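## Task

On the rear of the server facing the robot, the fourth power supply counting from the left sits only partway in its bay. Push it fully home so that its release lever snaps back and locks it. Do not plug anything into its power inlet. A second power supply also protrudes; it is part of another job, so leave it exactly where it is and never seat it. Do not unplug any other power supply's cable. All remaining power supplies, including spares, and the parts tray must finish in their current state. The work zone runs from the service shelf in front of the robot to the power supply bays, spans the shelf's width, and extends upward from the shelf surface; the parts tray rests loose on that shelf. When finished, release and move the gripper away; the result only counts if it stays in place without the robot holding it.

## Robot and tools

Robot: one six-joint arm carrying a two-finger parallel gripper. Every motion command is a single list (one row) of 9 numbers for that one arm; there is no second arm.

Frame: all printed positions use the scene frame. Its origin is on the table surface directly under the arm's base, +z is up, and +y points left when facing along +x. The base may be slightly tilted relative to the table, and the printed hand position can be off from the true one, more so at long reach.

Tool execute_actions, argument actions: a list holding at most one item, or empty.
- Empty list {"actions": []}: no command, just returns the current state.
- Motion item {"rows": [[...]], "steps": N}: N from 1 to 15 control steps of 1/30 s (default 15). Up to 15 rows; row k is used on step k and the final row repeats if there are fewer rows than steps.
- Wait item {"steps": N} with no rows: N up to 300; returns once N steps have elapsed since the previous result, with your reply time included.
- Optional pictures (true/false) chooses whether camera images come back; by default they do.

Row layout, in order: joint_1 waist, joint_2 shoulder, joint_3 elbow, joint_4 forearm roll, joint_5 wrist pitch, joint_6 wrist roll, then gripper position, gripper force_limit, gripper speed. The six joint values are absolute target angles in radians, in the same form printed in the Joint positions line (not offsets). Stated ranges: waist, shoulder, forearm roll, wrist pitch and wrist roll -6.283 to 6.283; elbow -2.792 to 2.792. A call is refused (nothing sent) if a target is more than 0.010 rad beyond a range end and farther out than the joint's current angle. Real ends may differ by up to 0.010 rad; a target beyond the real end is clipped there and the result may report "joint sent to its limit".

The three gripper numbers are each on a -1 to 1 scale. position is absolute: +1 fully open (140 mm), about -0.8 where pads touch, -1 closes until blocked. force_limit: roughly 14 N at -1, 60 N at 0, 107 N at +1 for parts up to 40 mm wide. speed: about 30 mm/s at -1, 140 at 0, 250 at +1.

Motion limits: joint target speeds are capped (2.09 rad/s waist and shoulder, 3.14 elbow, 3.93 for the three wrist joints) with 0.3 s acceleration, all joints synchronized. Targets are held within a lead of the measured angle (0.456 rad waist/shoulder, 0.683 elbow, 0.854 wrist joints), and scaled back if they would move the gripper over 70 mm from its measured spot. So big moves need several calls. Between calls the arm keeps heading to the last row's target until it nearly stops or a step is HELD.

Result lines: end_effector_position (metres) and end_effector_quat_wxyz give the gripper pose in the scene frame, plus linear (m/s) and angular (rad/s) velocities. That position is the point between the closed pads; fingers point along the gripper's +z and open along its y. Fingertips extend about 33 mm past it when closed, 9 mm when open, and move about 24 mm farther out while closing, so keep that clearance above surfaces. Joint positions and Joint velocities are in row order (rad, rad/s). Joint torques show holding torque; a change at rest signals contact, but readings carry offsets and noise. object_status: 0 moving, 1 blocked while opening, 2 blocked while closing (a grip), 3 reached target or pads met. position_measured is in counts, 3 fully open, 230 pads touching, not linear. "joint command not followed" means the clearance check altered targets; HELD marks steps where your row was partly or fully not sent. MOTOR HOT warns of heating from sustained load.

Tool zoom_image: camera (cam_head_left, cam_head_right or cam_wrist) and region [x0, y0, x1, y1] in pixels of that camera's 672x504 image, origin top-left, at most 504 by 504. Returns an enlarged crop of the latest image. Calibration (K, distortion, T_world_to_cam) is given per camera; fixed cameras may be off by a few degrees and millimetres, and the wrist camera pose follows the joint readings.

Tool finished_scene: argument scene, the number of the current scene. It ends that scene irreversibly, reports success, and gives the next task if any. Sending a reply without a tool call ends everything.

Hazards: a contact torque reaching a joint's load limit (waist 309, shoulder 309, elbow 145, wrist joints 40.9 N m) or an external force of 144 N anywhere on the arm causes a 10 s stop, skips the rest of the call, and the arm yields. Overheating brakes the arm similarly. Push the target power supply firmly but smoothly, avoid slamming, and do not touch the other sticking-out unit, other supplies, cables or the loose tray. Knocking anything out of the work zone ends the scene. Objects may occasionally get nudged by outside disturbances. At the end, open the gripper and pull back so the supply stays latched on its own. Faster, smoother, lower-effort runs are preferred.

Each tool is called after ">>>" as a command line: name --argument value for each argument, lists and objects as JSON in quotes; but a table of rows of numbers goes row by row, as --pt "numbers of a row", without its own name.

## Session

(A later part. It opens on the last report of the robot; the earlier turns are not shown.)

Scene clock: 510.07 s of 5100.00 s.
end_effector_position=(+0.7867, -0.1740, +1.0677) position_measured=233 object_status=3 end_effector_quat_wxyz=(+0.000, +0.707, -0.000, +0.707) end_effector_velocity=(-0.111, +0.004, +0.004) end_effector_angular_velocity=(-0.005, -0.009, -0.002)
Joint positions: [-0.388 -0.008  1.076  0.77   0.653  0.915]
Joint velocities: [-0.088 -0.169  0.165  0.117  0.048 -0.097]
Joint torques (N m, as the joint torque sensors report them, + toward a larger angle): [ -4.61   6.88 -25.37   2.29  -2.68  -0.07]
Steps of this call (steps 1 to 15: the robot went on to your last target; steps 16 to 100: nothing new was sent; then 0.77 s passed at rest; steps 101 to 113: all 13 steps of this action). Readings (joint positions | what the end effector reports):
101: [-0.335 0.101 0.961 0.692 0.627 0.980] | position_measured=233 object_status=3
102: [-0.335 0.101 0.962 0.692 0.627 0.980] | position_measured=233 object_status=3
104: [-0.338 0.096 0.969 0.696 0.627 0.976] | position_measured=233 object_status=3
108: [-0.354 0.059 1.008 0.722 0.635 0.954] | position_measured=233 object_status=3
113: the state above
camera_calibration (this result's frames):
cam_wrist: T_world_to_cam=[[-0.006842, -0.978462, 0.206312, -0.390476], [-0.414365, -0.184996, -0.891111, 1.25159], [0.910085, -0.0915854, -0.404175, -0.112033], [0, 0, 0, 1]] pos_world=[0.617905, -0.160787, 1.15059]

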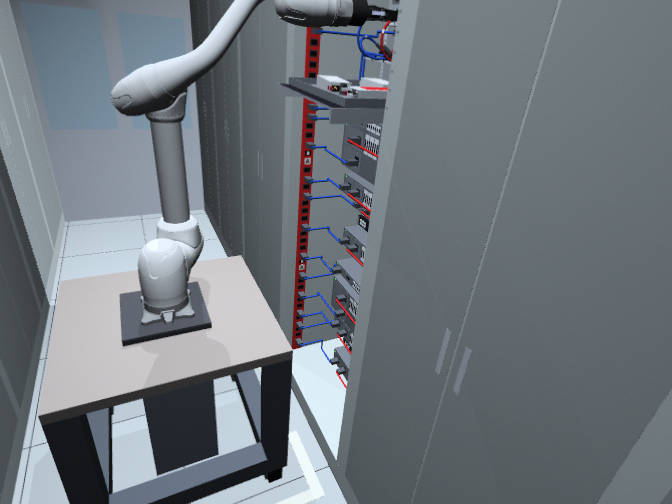

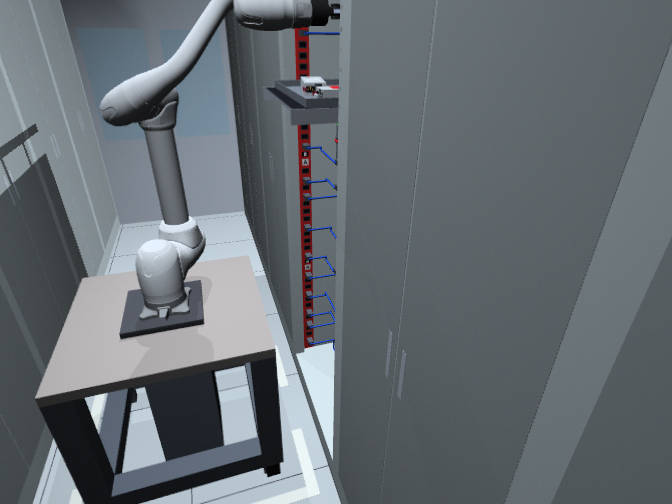

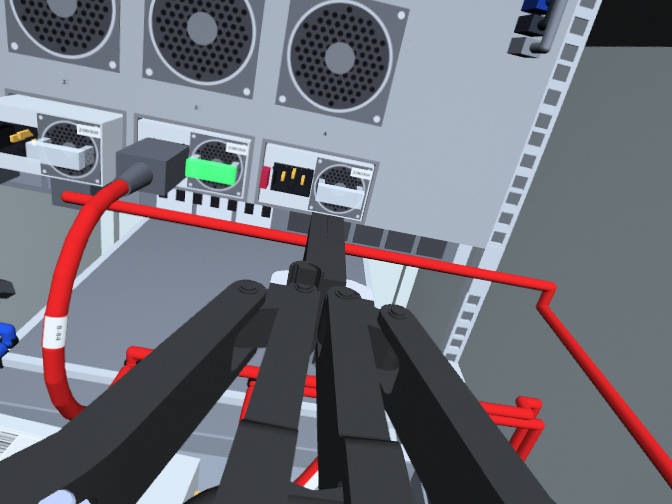

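>>> execute_actions --actions '[{"rows": [[-0.3926,-0.0133,1.0815,0.7749,0.6561,0.9110,-1,0,0.5],[-0.3999,-0.0204,1.0873,0.7818,0.6618,0.9066,-1,0,0.5],[-0.4115,-0.0319,1.0967,0.7930,0.6709,0.8994,-1,0,0.5],[-0.4272,-0.0472,1.1092,0.8079,0.6831,0.8898,-1,0,0.5],[-0.4461,-0.0658,1.1244,0.8260,0.6979,0.8782,-1,0,0.5],[-0.4674,-0.0868,1.1416,0.8464,0.7146,0.8651,-1,0,0.5],[-0.4903,-0.1093,1.1600,0.8682,0.7325,0.8510,-1,0,0.5],[-0.5136,-0.1322,1.1787,0.8905,0.7508,0.8367,-1,0,0.5],[-0.5365,-0.1547,1.1971,0.9123,0.7687,0.8226,-1,0,0.5],[-0.5578,-0.1757,1.2143,0.9327,0.7854,0.8095,-1,0,0.5],[-0.5767,-0.1943,1.2295,0.9508,0.8002,0.7979,-1,0,0.5],[-0.5924,-0.2096,1.2420,0.9657,0.8124,0.7883,-1,0,0.5],[-0.6040,-0.2211,1.2514,0.9769,0.8215,0.7811,-1,0,0.5],[-0.6113,-0.2282,1.2572,0.9838,0.8272,0.7767,-1,0,0.5],[-0.6137,-0.2306,1.2592,0.9861,0.8291,0.7752,-1,0,0.5]], "steps": 15}]' --pictures false

>>> execute_actions --actions '[{"steps": 12}]'

Scene clock: 521.73 s of 5100.00 s.
end_effector_position=(+0.6357, -0.1826, +1.0708) position_measured=233 object_status=3 end_effector_quat_wxyz=(+0.000, +0.708, -0.001, +0.706) end_effector_velocity=(-0.309, +0.042, -0.004) end_effector_angular_velocity=(-0.029, -0.036, +0.015)
Joint positions: [-0.59  -0.208  1.24   0.964  0.811  0.79 ]
Joint velocities: [-0.438 -0.432  0.35   0.415  0.34  -0.267]
Joint torques (N m, as the joint torque sensors report them, + toward a larger angle): [ -0.63   4.79 -29.     2.63  -2.02   0.57]
Steps of this call (steps 1 to 15: the robot went on to your last target; steps 16 to 100: nothing new was sent; then 7.83 s passed at rest; steps 101 to 115: all 15 steps of this action). Readings (joint positions | what the end effector reports):
101: [-0.390 -0.011 1.079 0.773 0.654 0.912] | position_measured=233 object_status=3
102: [-0.391 -0.012 1.080 0.774 0.655 0.912] | position_measured=233 object_status=3
104: [-0.401 -0.021 1.088 0.783 0.663 0.906] | position_measured=233 object_status=3
108: [-0.454 -0.074 1.131 0.834 0.704 0.873] | position_measured=233 object_status=3
115: the state above

Scene clock: 522.13 s of 5100.00 s.
end_effector_position=(+0.6199, -0.1802, +1.0699) position_measured=233 object_status=3 end_effector_quat_wxyz=(+0.000, +0.707, -0.000, +0.707) end_effector_velocity=(+0.000, +0.001, +0.001) end_effector_angular_velocity=(-0.000, -0.001, +0.002)
Joint positions: [-0.614 -0.231  1.259  0.986  0.829  0.775]
Joint velocities: [ 0.002  0.    -0.002  0.     0.     0.001]
Joint torques (N m, as the joint torque sensors report them, + toward a larger angle): [ -1.89 -14.14 -34.28   3.62  -2.34   0.27]
Steps of this call (steps 1 to 12: the robot went on to your last target). Readings (joint positions | what the end effector reports):
1: [-0.603 -0.221 1.250 0.976 0.821 0.782] | position_measured=233 object_status=3
2: [-0.611 -0.228 1.256 0.983 0.827 0.777] | position_measured=233 object_status=3
4: [-0.614 -0.231 1.259 0.986 0.829 0.775] | position_measured=233 object_status=3
8: [-0.614 -0.231 1.259 0.986 0.829 0.775] | position_measured=233 object_status=3
12: the state above
camera_calibration (this result's frames):
cam_wrist: T_world_to_cam=[[-0.0066912, -0.978521, 0.206038, -0.397947], [-0.415166, -0.184727, -0.890793, 1.18353], [0.909721, -0.0915005, -0.405013, 0.0412468], [0, 0, 0, 1]] pos_world=[0.451177, -0.166996, 1.15298]

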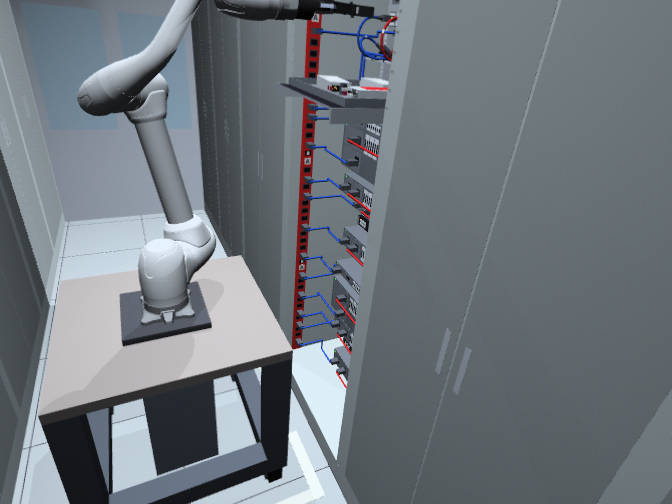

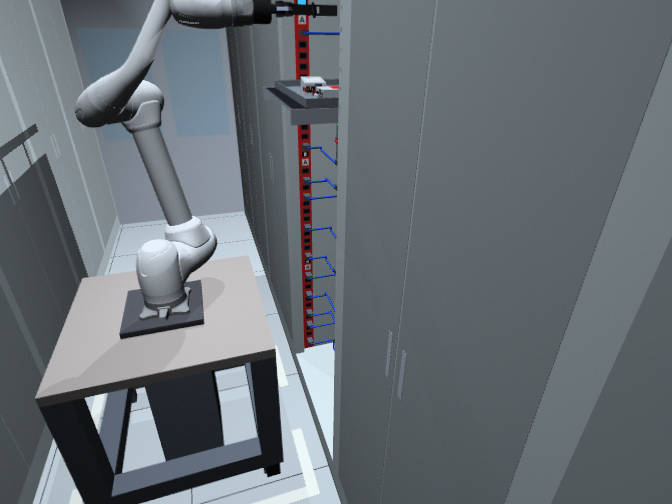

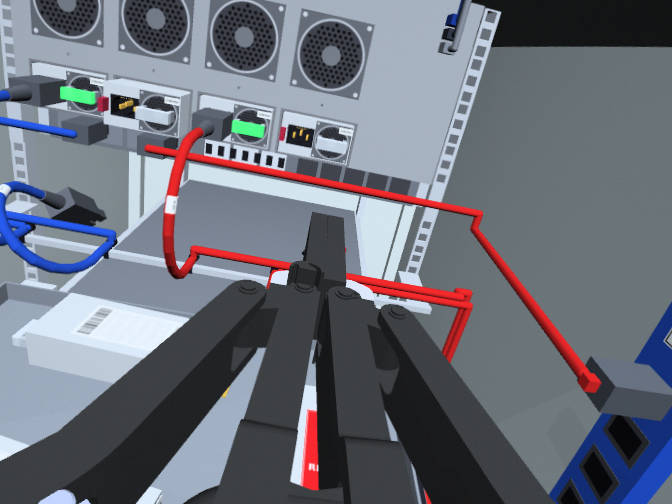

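>>> finished_scene --scene 1

The scene is finished: the task was done.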